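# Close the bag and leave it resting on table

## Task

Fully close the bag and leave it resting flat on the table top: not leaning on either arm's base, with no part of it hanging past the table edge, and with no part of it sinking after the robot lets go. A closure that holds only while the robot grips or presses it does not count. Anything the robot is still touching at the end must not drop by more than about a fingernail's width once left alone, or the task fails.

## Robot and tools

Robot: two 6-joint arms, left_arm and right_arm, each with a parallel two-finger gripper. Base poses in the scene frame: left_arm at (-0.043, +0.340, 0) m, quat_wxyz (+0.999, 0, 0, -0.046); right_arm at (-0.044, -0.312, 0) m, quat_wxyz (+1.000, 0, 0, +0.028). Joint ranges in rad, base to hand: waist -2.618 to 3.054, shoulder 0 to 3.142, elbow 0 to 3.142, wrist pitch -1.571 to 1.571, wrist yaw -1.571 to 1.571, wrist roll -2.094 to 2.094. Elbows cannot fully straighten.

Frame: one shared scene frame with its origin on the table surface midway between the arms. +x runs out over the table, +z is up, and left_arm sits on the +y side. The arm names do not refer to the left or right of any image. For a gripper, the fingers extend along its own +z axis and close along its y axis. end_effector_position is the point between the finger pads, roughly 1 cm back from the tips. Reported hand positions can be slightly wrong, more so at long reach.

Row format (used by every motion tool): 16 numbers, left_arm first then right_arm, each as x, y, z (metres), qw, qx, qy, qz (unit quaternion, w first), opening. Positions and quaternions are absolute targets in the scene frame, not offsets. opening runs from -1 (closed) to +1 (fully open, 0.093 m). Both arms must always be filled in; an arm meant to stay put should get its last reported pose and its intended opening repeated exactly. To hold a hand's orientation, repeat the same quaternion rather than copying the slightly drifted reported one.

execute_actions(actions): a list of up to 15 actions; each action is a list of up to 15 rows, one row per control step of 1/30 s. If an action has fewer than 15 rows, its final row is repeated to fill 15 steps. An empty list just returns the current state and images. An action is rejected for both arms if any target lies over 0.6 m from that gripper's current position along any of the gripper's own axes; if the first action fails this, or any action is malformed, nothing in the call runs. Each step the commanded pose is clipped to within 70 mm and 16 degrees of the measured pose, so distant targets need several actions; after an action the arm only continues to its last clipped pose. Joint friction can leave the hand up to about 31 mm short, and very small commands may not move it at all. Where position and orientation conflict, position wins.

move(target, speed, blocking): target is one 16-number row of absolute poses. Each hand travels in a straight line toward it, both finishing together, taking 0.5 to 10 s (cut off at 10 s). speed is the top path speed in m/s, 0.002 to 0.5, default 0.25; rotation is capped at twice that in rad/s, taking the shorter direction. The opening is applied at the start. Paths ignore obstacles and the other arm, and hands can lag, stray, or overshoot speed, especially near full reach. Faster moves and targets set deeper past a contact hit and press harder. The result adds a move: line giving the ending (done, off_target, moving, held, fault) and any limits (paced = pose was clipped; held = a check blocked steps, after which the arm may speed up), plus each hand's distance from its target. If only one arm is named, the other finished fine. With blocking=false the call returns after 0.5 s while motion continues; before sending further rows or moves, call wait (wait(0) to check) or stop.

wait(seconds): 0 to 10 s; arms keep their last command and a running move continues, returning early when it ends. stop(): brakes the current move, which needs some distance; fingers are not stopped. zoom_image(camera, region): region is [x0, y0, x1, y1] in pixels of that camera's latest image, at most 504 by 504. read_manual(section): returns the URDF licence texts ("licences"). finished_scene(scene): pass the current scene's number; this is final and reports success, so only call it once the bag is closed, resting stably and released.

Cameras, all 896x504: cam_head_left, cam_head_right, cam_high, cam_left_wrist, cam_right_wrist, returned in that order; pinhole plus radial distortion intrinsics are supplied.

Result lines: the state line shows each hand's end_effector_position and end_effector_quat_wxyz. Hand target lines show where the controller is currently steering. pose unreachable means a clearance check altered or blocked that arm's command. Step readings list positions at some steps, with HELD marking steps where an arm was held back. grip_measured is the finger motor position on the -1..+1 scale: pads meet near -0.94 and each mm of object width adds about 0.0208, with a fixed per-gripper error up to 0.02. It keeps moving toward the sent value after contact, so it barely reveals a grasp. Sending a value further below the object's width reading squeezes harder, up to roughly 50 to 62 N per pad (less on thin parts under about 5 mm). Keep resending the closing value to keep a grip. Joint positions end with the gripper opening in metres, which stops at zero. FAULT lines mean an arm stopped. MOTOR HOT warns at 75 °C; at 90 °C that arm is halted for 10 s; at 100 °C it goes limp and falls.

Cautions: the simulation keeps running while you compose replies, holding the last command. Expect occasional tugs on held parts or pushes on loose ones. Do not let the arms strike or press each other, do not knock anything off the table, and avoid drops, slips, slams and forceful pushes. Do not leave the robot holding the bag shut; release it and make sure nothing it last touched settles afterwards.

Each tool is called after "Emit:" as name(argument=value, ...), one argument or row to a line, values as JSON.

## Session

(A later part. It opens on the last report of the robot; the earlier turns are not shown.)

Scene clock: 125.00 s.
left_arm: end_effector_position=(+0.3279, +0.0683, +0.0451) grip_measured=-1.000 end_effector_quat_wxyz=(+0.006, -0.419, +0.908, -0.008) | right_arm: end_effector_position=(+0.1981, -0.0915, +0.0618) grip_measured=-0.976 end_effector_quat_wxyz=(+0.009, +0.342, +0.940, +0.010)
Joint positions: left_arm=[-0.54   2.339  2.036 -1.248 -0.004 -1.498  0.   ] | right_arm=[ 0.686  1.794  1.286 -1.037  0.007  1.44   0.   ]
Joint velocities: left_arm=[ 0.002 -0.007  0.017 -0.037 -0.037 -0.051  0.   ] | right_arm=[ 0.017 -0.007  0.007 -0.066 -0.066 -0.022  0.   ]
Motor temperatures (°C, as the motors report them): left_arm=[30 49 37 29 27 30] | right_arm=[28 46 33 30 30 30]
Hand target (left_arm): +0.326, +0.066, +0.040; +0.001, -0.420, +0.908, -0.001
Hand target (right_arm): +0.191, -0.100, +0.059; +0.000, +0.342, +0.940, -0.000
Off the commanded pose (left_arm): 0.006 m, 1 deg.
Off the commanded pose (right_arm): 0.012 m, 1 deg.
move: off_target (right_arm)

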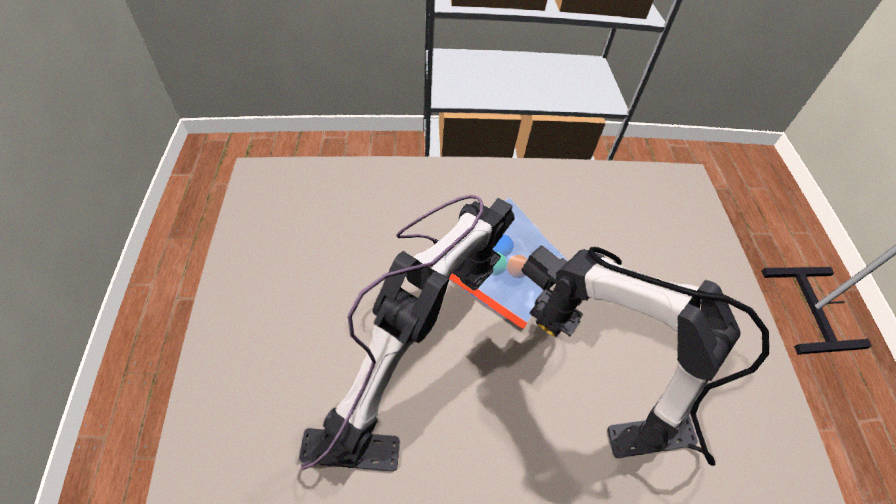

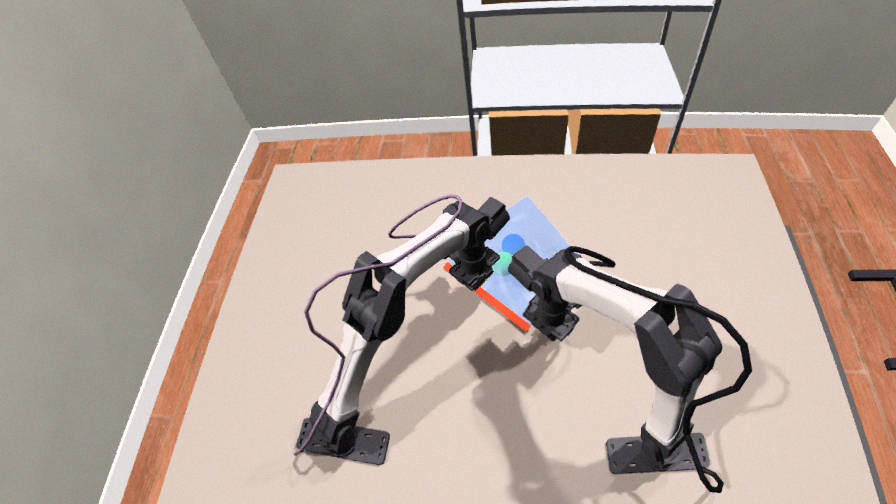

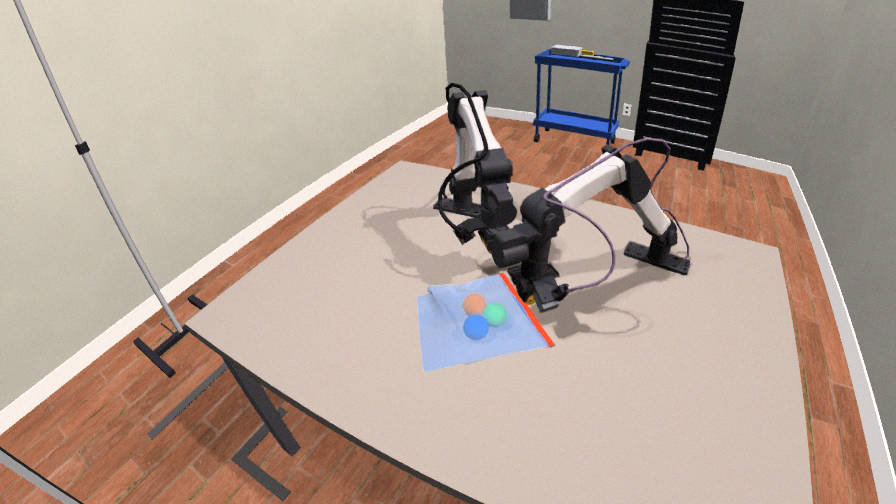

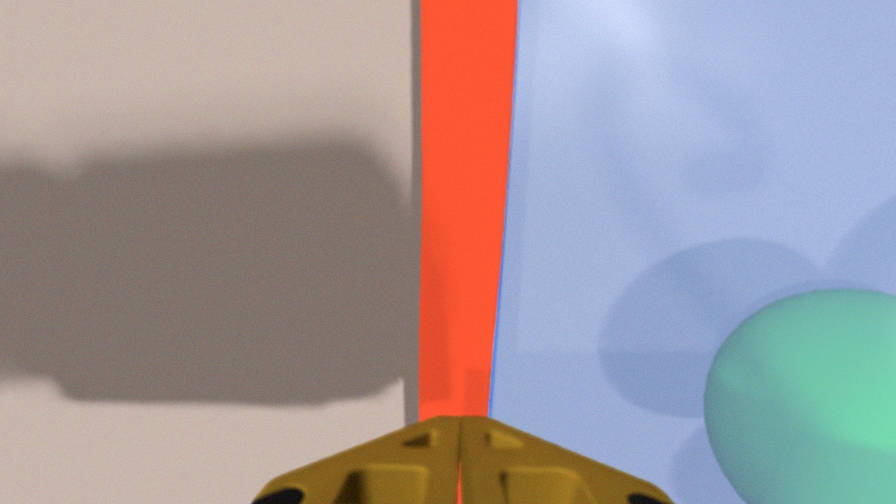

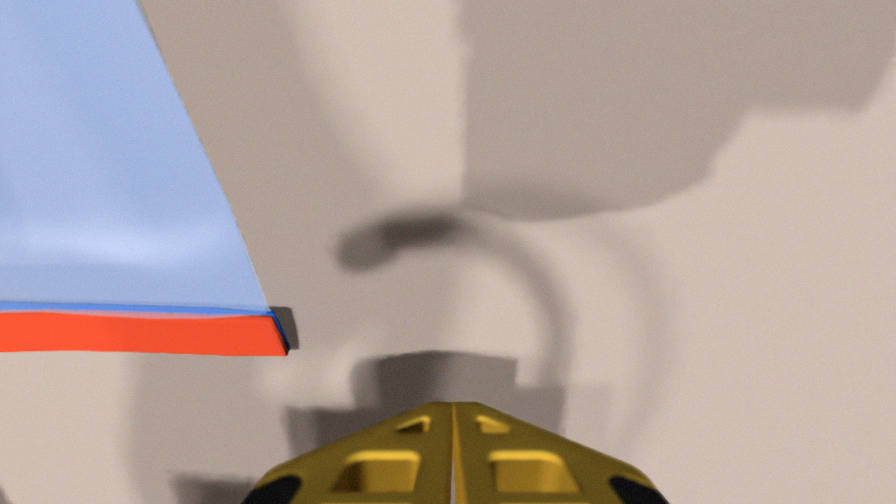

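Emit:
move(
  target=[0.3237,0.0712,-0.022,0,-0.42,0.907,0,-1, 0.17,-0.125,0.06,0,0.342,0.940,0,-1],
  speed=0.06,
)

Scene clock: 127.93 s.
left_arm: end_effector_position=(+0.3298, +0.0669, +0.0107) grip_measured=-1.000 end_effector_quat_wxyz=(+0.013, -0.419, +0.908, -0.020) | right_arm: end_effector_position=(+0.1744, -0.1198, +0.0606) grip_measured=-0.976 end_effector_quat_wxyz=(+0.003, +0.341, +0.940, -0.000)
Joint positions: left_arm=[-0.54   2.34   1.899 -1.083 -0.004 -1.498  0.   ] | right_arm=[ 0.67   1.681  1.148 -1.035  0.007  1.422  0.   ]
Joint velocities: left_arm=[-0.007 -0.012  0.012 -0.007  0.11   0.022  0.   ] | right_arm=[ 0.022 -0.012  0.007 -0.051  0.007  0.007  0.   ]
Motor temperatures (°C, as the motors report them): left_arm=[30 49 37 29 27 30] | right_arm=[28 47 33 30 30 30]
Hand target (left_arm): +0.322, +0.073, -0.020; -0.000, -0.420, +0.907, +0.001
Hand target (right_arm): +0.170, -0.125, +0.059; +0.000, +0.342, +0.940, -0.000
Off the commanded pose (left_arm): 0.034 m, 3 deg.
Off the commanded pose (right_arm): 0.007 m, 0 deg.
move: off_target (left_arm)

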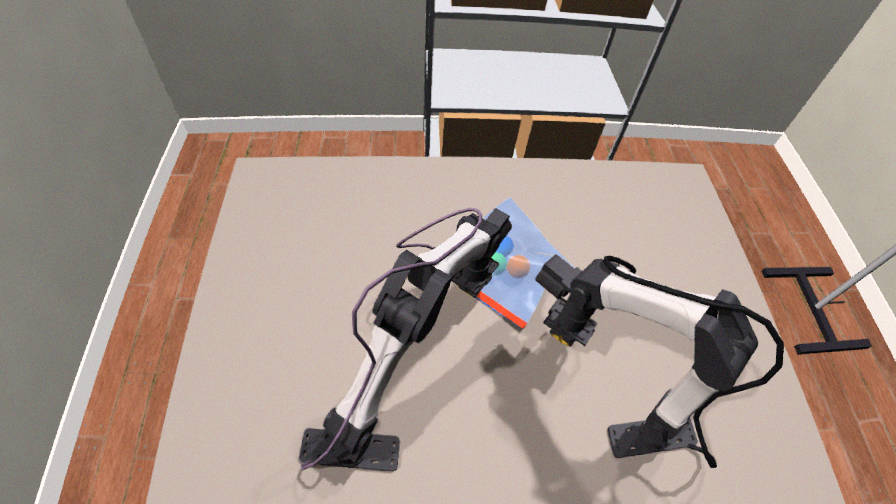

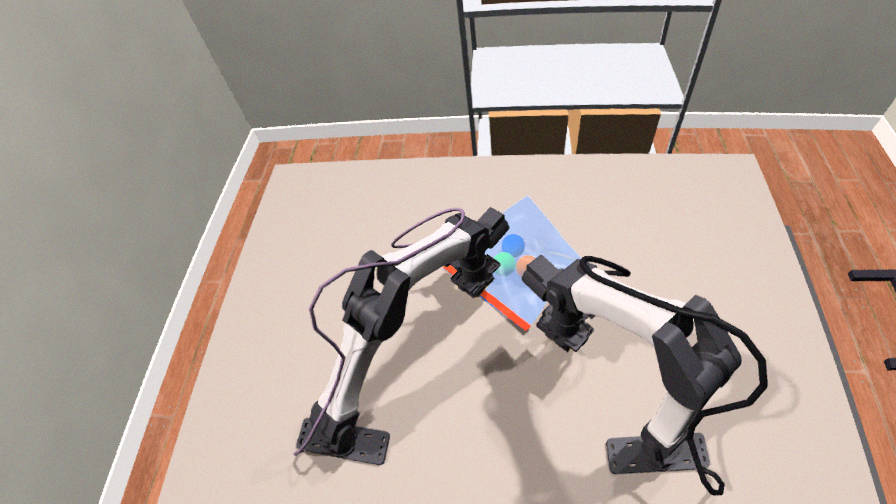

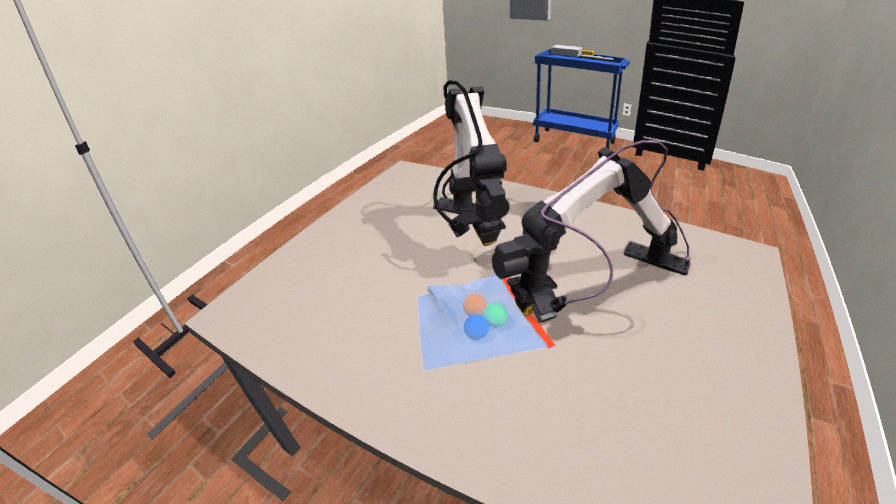

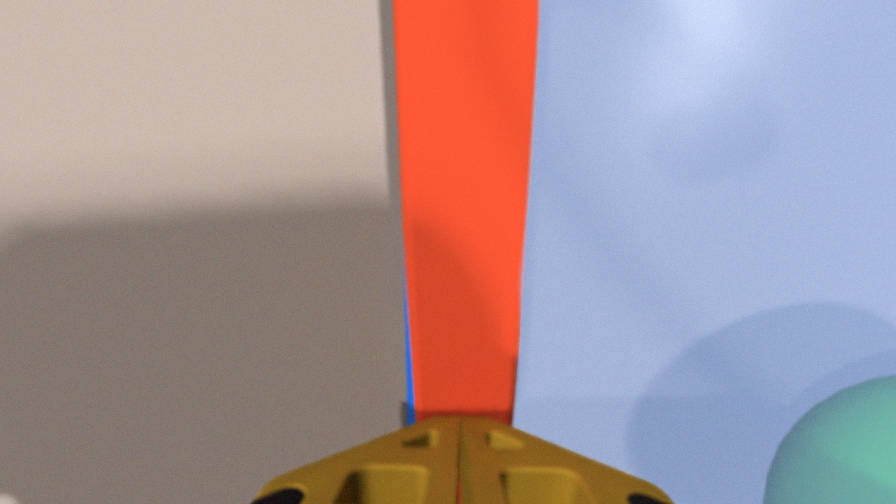

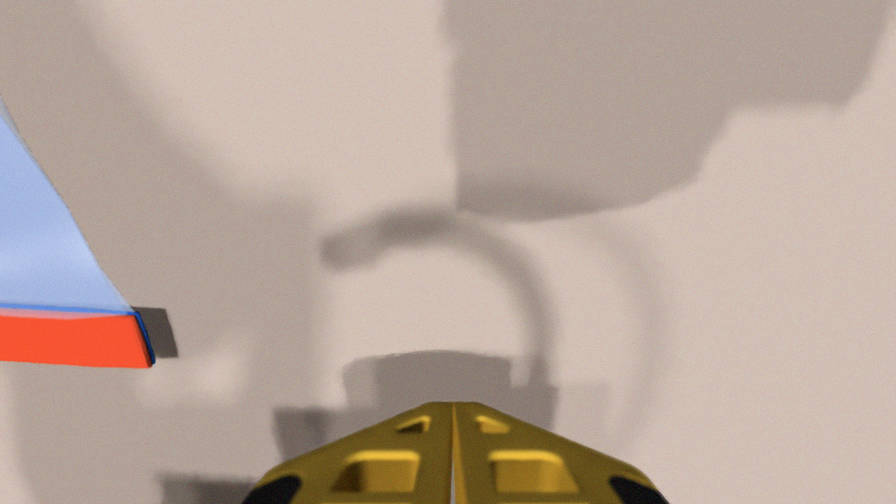

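Emit:
move(
  target=[0.3155,0.0773,-0.024,0,-0.42,0.907,0,-1, 0.17,-0.125,0.06,0,0.342,0.940,0,-1],
  speed=0.04,
)

Scene clock: 130.13 s.
left_arm: end_effector_position=(+0.3308, +0.0662, +0.0104) grip_measured=-1.000 end_effector_quat_wxyz=(+0.023, -0.419, +0.907, -0.037) | right_arm: end_effector_position=(+0.1744, -0.1198, +0.0606) grip_measured=-0.976 end_effector_quat_wxyz=(+0.003, +0.341, +0.940, -0.001)
Joint positions: left_arm=[-0.54   2.304  1.833 -1.012 -0.004 -1.498  0.   ] | right_arm=[ 0.67   1.681  1.148 -1.035  0.007  1.422  0.   ]
Joint velocities: left_arm=[ 0.007  0.017 -0.007 -0.007 -0.022  0.022  0.   ] | right_arm=[ 0.017  0.012 -0.007 -0.007  0.022  0.022  0.   ]
Motor temperatures (°C, as the motors report them): left_arm=[30 49 37 29 27 30] | right_arm=[28 47 33 30 30 30]
Hand target (left_arm): +0.314, +0.078, -0.022; -0.000, -0.420, +0.908, +0.000
Hand target (right_arm): +0.170, -0.125, +0.060; -0.000, +0.342, +0.940, -0.000
Off the commanded pose (left_arm): 0.039 m, 5 deg.
Off the commanded pose (right_arm): 0.007 m, 0 deg.
move: off_target (left_arm)

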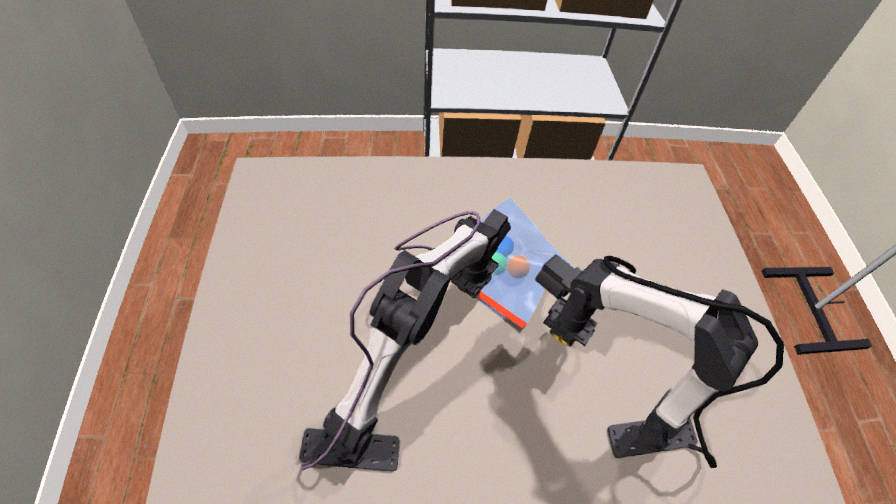

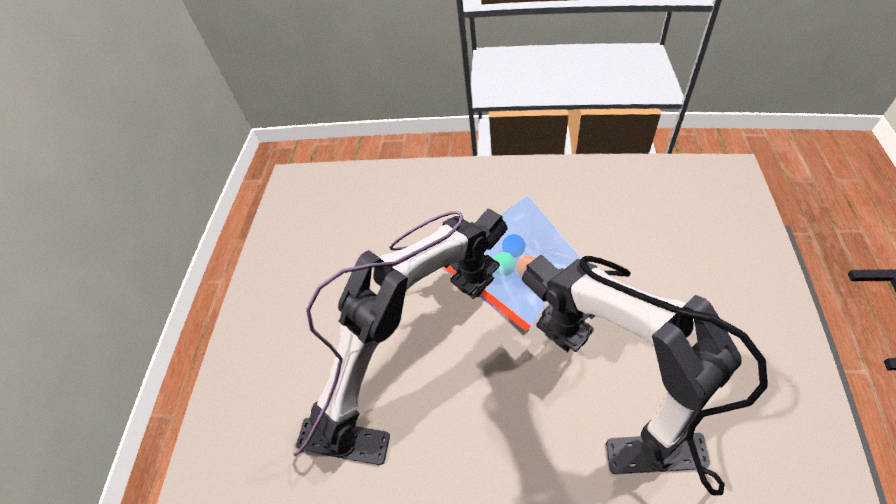

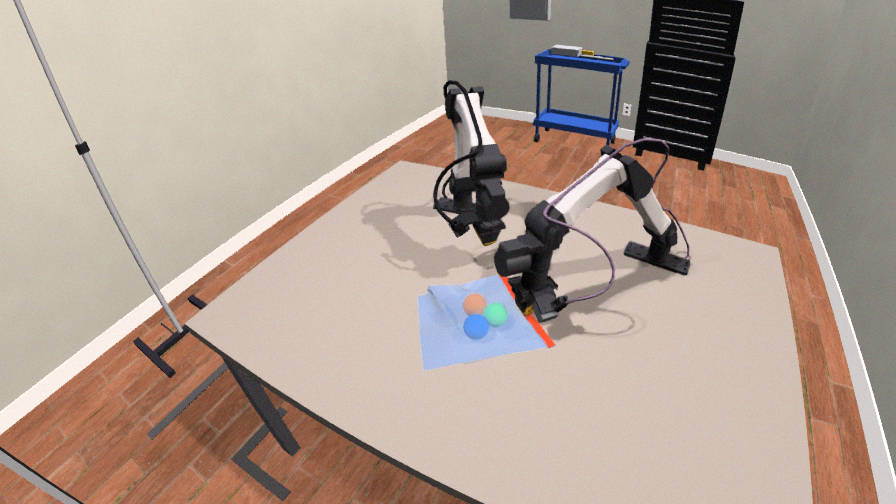

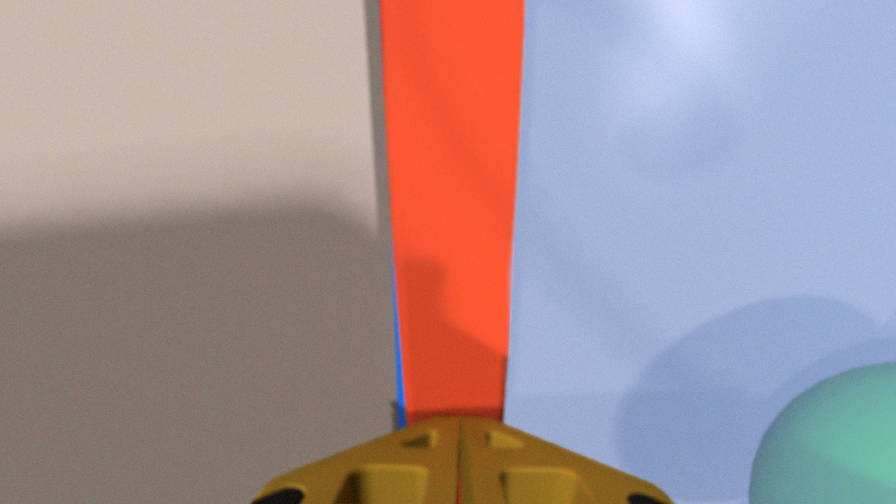

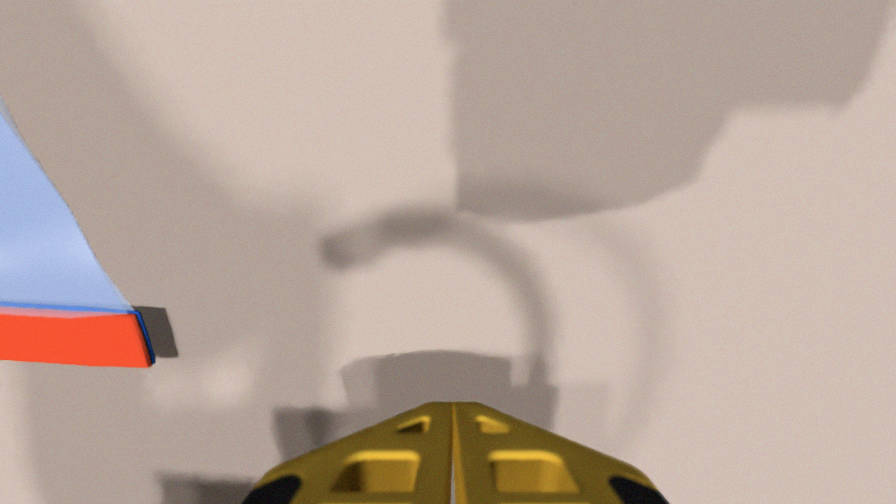

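Emit:
move(
  target=[0.3145,0.0505,0.04,0,-0.42,0.907,0,-1, 0.17,-0.125,0.06,0,0.342,0.940,0,-1],
  speed=0.12,
)

Emit:
zoom_image(
  camera="cam_high",
  region=[470, 260, 580, 360],
)

Emit:
zoom_image(
  camera="cam_head_left",
  region=[430, 250, 550, 340],
)

Scene clock: 132.57 s.
left_arm: end_effector_position=(+0.3157, +0.0525, +0.0439) grip_measured=-1.000 end_effector_quat_wxyz=(+0.005, -0.418, +0.909, -0.006) | right_arm: end_effector_position=(+0.1744, -0.1198, +0.0606) grip_measured=-0.976 end_effector_quat_wxyz=(+0.003, +0.341, +0.940, -0.001)
Joint positions: left_arm=[-0.583  2.345  2.041 -1.252 -0.004 -1.538  0.   ] | right_arm=[ 0.67   1.681  1.148 -1.035  0.007  1.422  0.   ]
Joint velocities: left_arm=[-0.007 -0.017  0.007 -0.022 -0.081 -0.051  0.   ] | right_arm=[-0.002 -0.017  0.002  0.051  0.066  0.022  0.   ]
Motor temperatures (°C, as the motors report them): left_arm=[30 49 37 29 27 30] | right_arm=[28 47 33 30 30 30]
Hand target (left_arm): +0.315, +0.050, +0.040; +0.001, -0.420, +0.908, -0.001
Hand target (right_arm): +0.170, -0.125, +0.060; -0.000, +0.342, +0.940, -0.000
Off the commanded pose (left_arm): 0.005 m, 1 deg.
Off the commanded pose (right_arm): 0.007 m, 0 deg.
move: done

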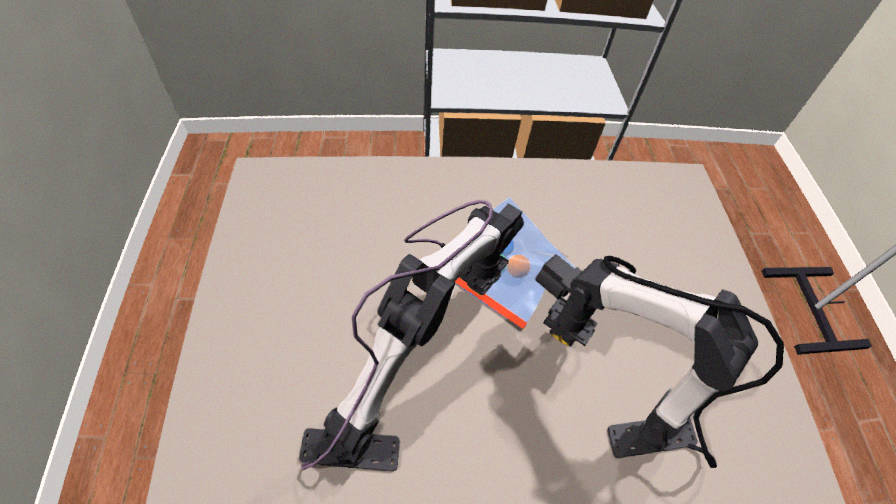

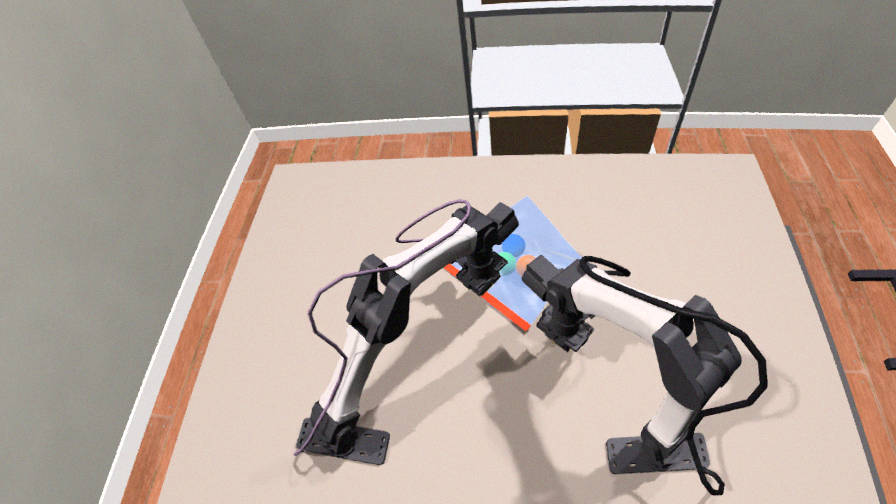

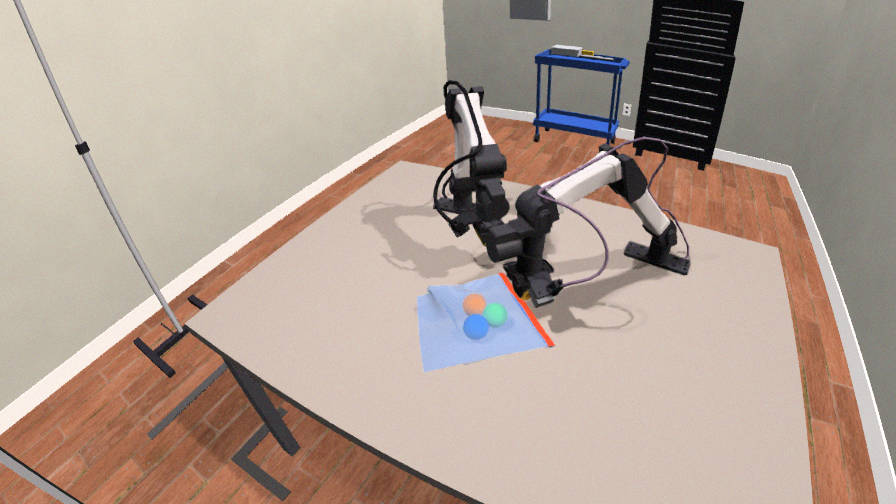

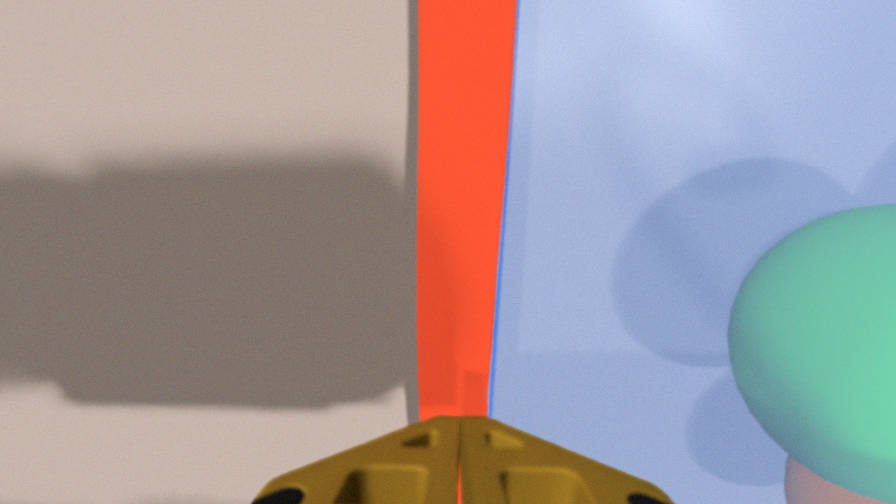

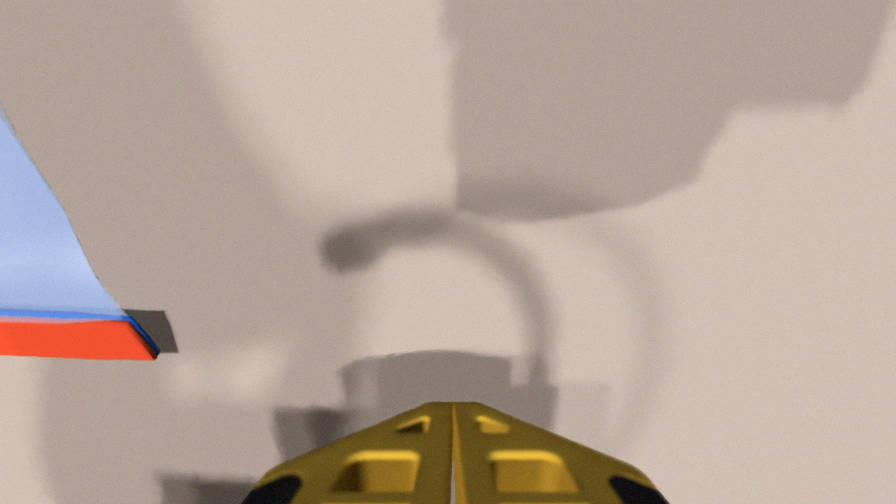

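Region (470, 260, 580, 360) of cam_high's 896x504 image, scaled by 4.582, with more detail than that image has; it fills the top 458 rows of this view, and the rest is white.

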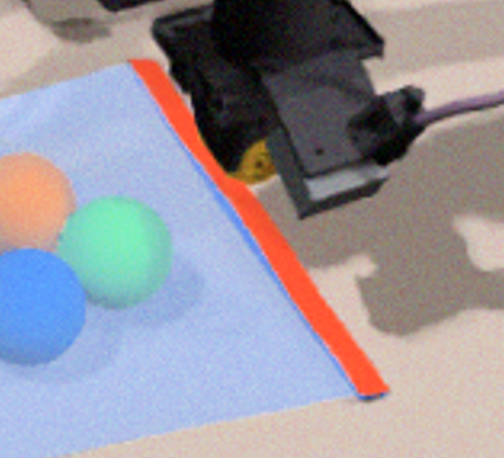

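Region (430, 250, 550, 340) of cam_head_left's 896x504 image, scaled by 4.200, with more detail than that image has; it fills the top 378 rows of this view, and the rest is white.

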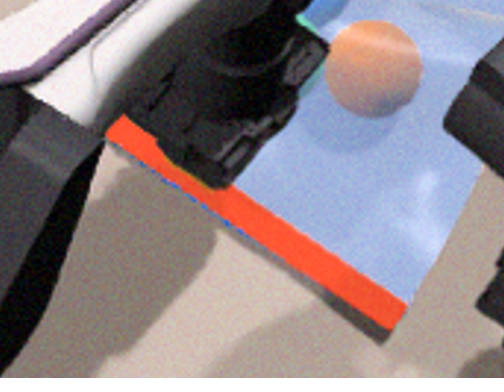

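Emit:
move(
  target=[0.3502,0.0985,0.036,0,-0.42,0.907,0,-1, 0.17,-0.125,0.06,0,0.342,0.940,0,-1],
  speed=0.12,
)

Scene clock: 135.07 s.
left_arm: end_effector_position=(+0.3492, +0.1009, +0.0439) grip_measured=-1.000 end_effector_quat_wxyz=(+0.005, -0.426, +0.905, -0.005) | right_arm: end_effector_position=(+0.1744, -0.1198, +0.0606) grip_measured=-0.976 end_effector_quat_wxyz=(+0.003, +0.341, +0.940, -0.001)
Joint positions: left_arm=[-0.455  2.345  2.041 -1.253 -0.004 -1.427  0.   ] | right_arm=[ 0.67   1.681  1.148 -1.035  0.007  1.422  0.   ]
Joint velocities: left_arm=[ 0.017  0.002 -0.007 -0.022 -0.022 -0.007  0.   ] | right_arm=[-0.017 -0.007  0.007  0.11  -0.022 -0.037  0.   ]
Motor temperatures (°C, as the motors report them): left_arm=[30 49 37 29 27 30] | right_arm=[28 47 33 30 30 30]
Hand target (left_arm): +0.349, +0.098, +0.036; -0.001, -0.420, +0.907, -0.000
Hand target (right_arm): +0.170, -0.125, +0.060; -0.000, +0.342, +0.940, -0.000
Off the commanded pose (left_arm): 0.008 m, 1 deg.
Off the commanded pose (right_arm): 0.007 m, 0 deg.
move: done

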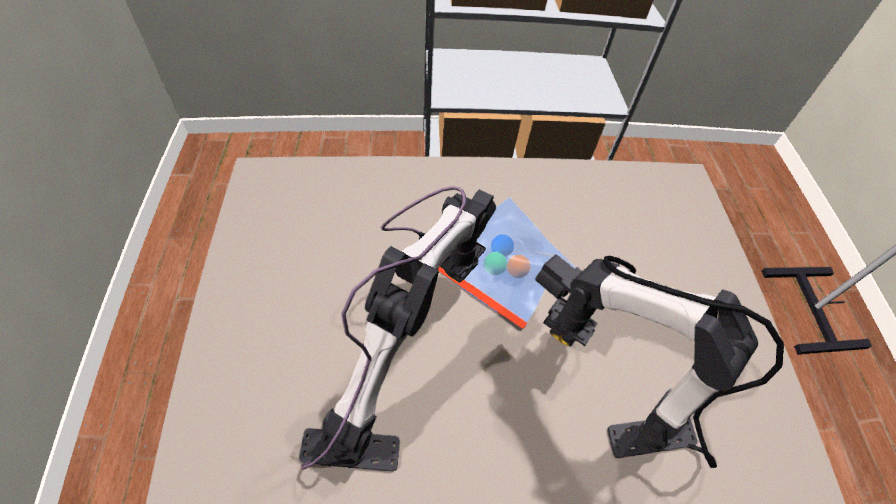

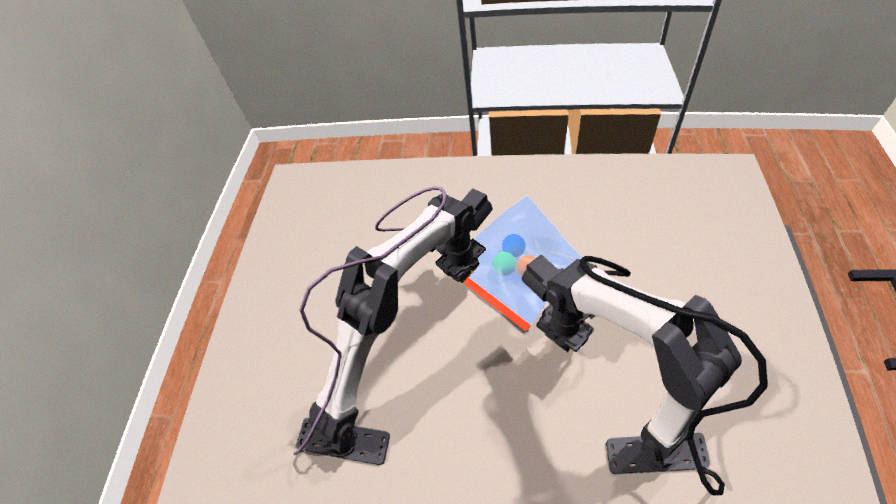

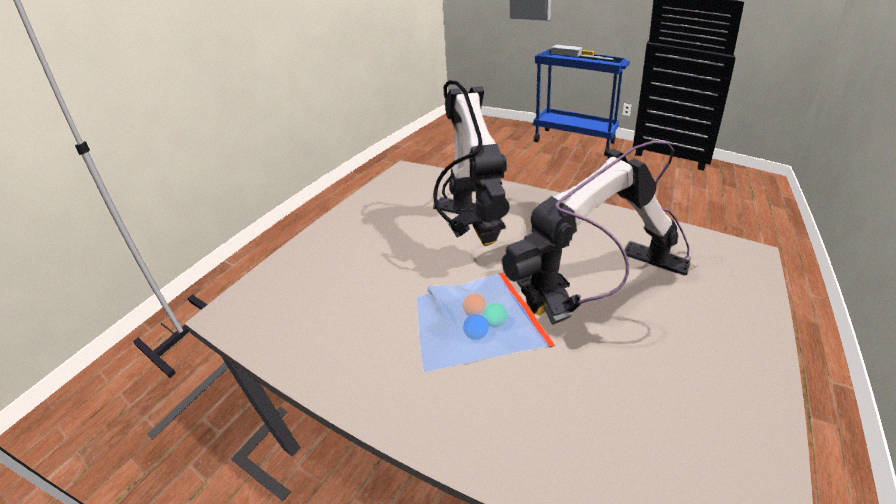

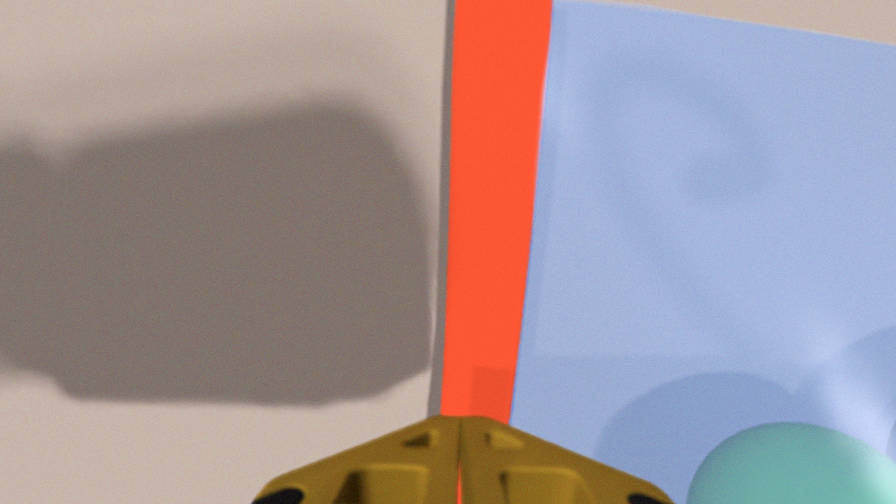

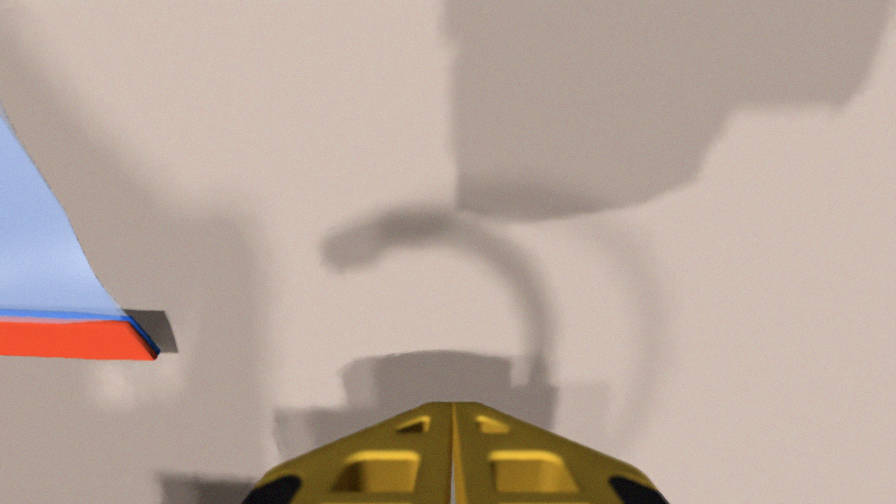

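Emit:
move(
  target=[0.3480,0.0945,0.004,0,-0.42,0.907,0,-1, 0.17,-0.125,0.06,0,0.342,0.940,0,-1],
  speed=0.06,
)

Scene clock: 137.37 s.
left_arm: end_effector_position=(+0.3562, +0.0966, +0.0201) grip_measured=-1.000 end_effector_quat_wxyz=(+0.011, -0.424, +0.905, -0.013) | right_arm: end_effector_position=(+0.1744, -0.1198, +0.0606) grip_measured=-0.976 end_effector_quat_wxyz=(+0.003, +0.341, +0.940, -0.001)
Joint positions: left_arm=[-0.455  2.372  1.993 -1.158 -0.004 -1.425  0.   ] | right_arm=[ 0.67   1.681  1.148 -1.035  0.007  1.422  0.   ]
Joint velocities: left_arm=[ 0.012 -0.002 -0.007 -0.022  0.022 -0.051  0.   ] | right_arm=[-0.017 -0.017  0.012 -0.007 -0.066 -0.081  0.   ]
Motor temperatures (°C, as the motors report them): left_arm=[30 49 37 29 27 30] | right_arm=[28 47 33 30 30 30]
Hand target (left_arm): +0.347, +0.095, +0.004; +0.000, -0.420, +0.907, +0.000
Hand target (right_arm): +0.170, -0.125, +0.060; -0.000, +0.342, +0.940, -0.000
Off the commanded pose (left_arm): 0.018 m, 2 deg.
Off the commanded pose (right_arm): 0.007 m, 0 deg.
move: off_target (left_arm)

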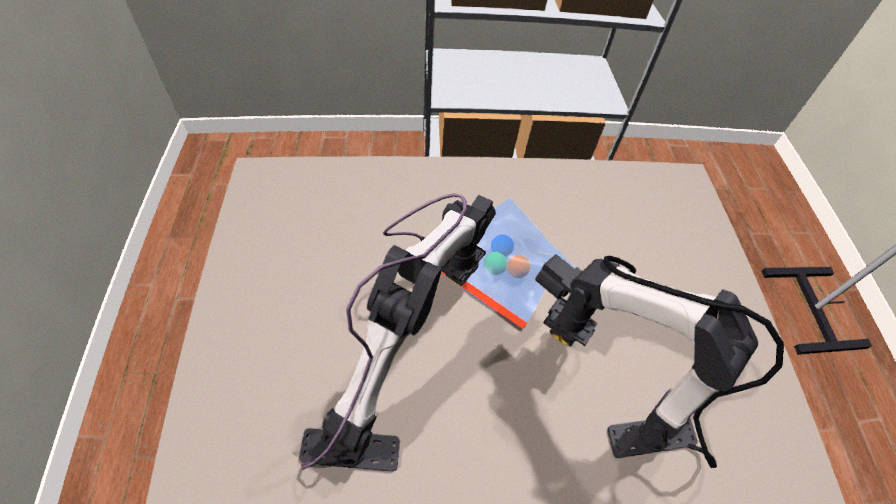

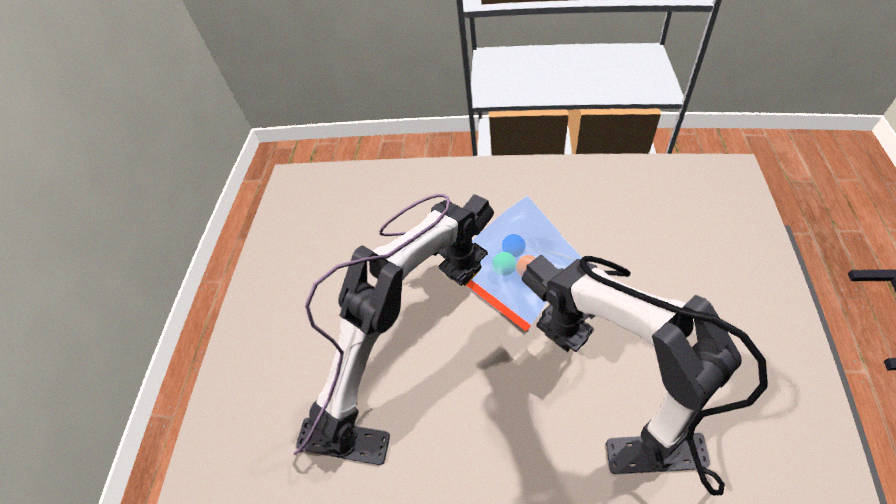

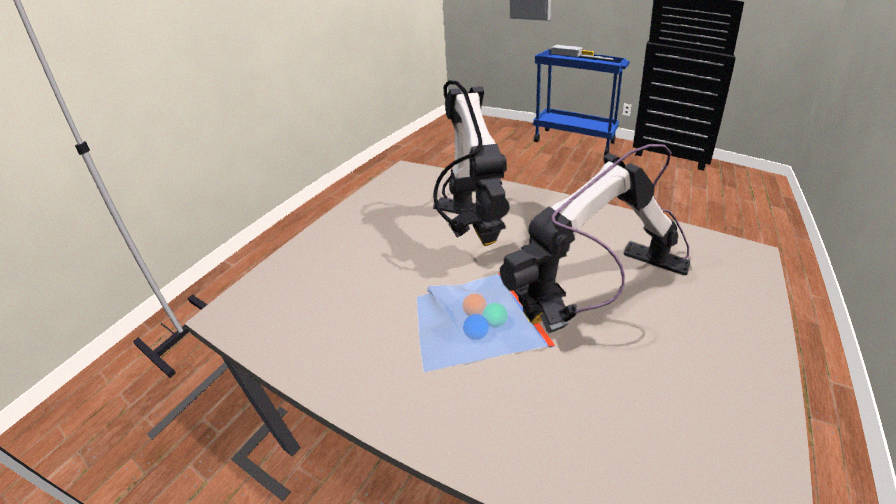

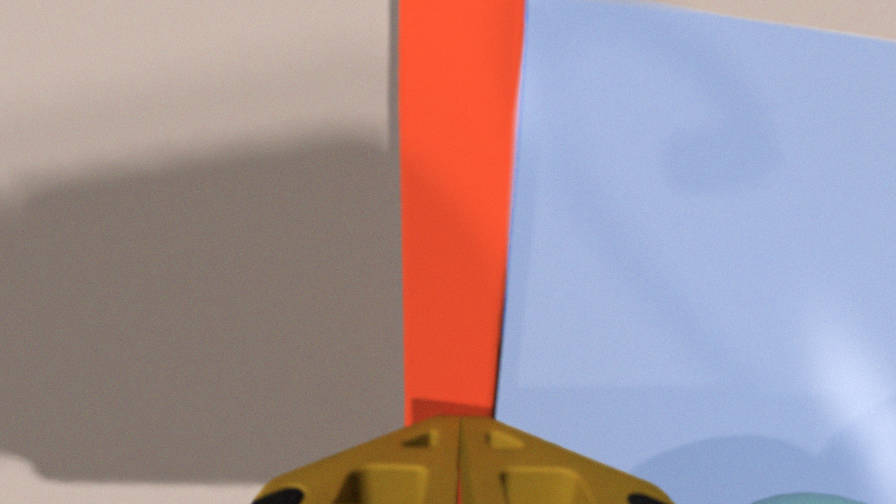

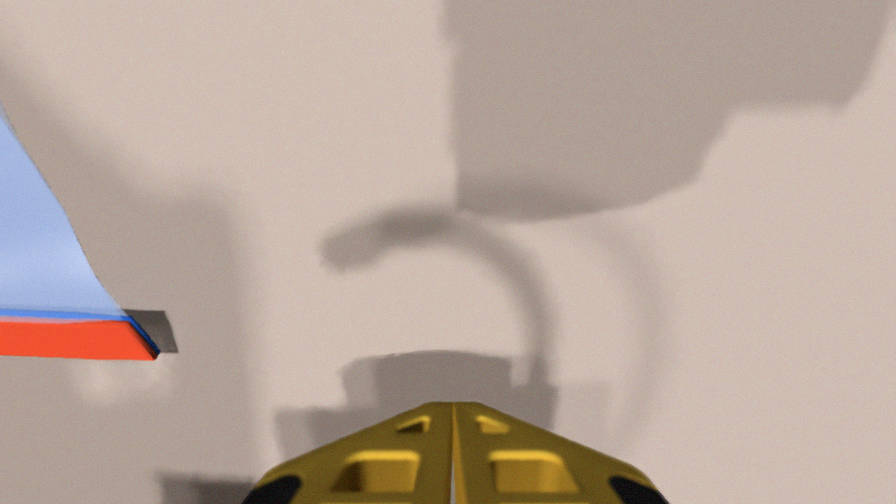

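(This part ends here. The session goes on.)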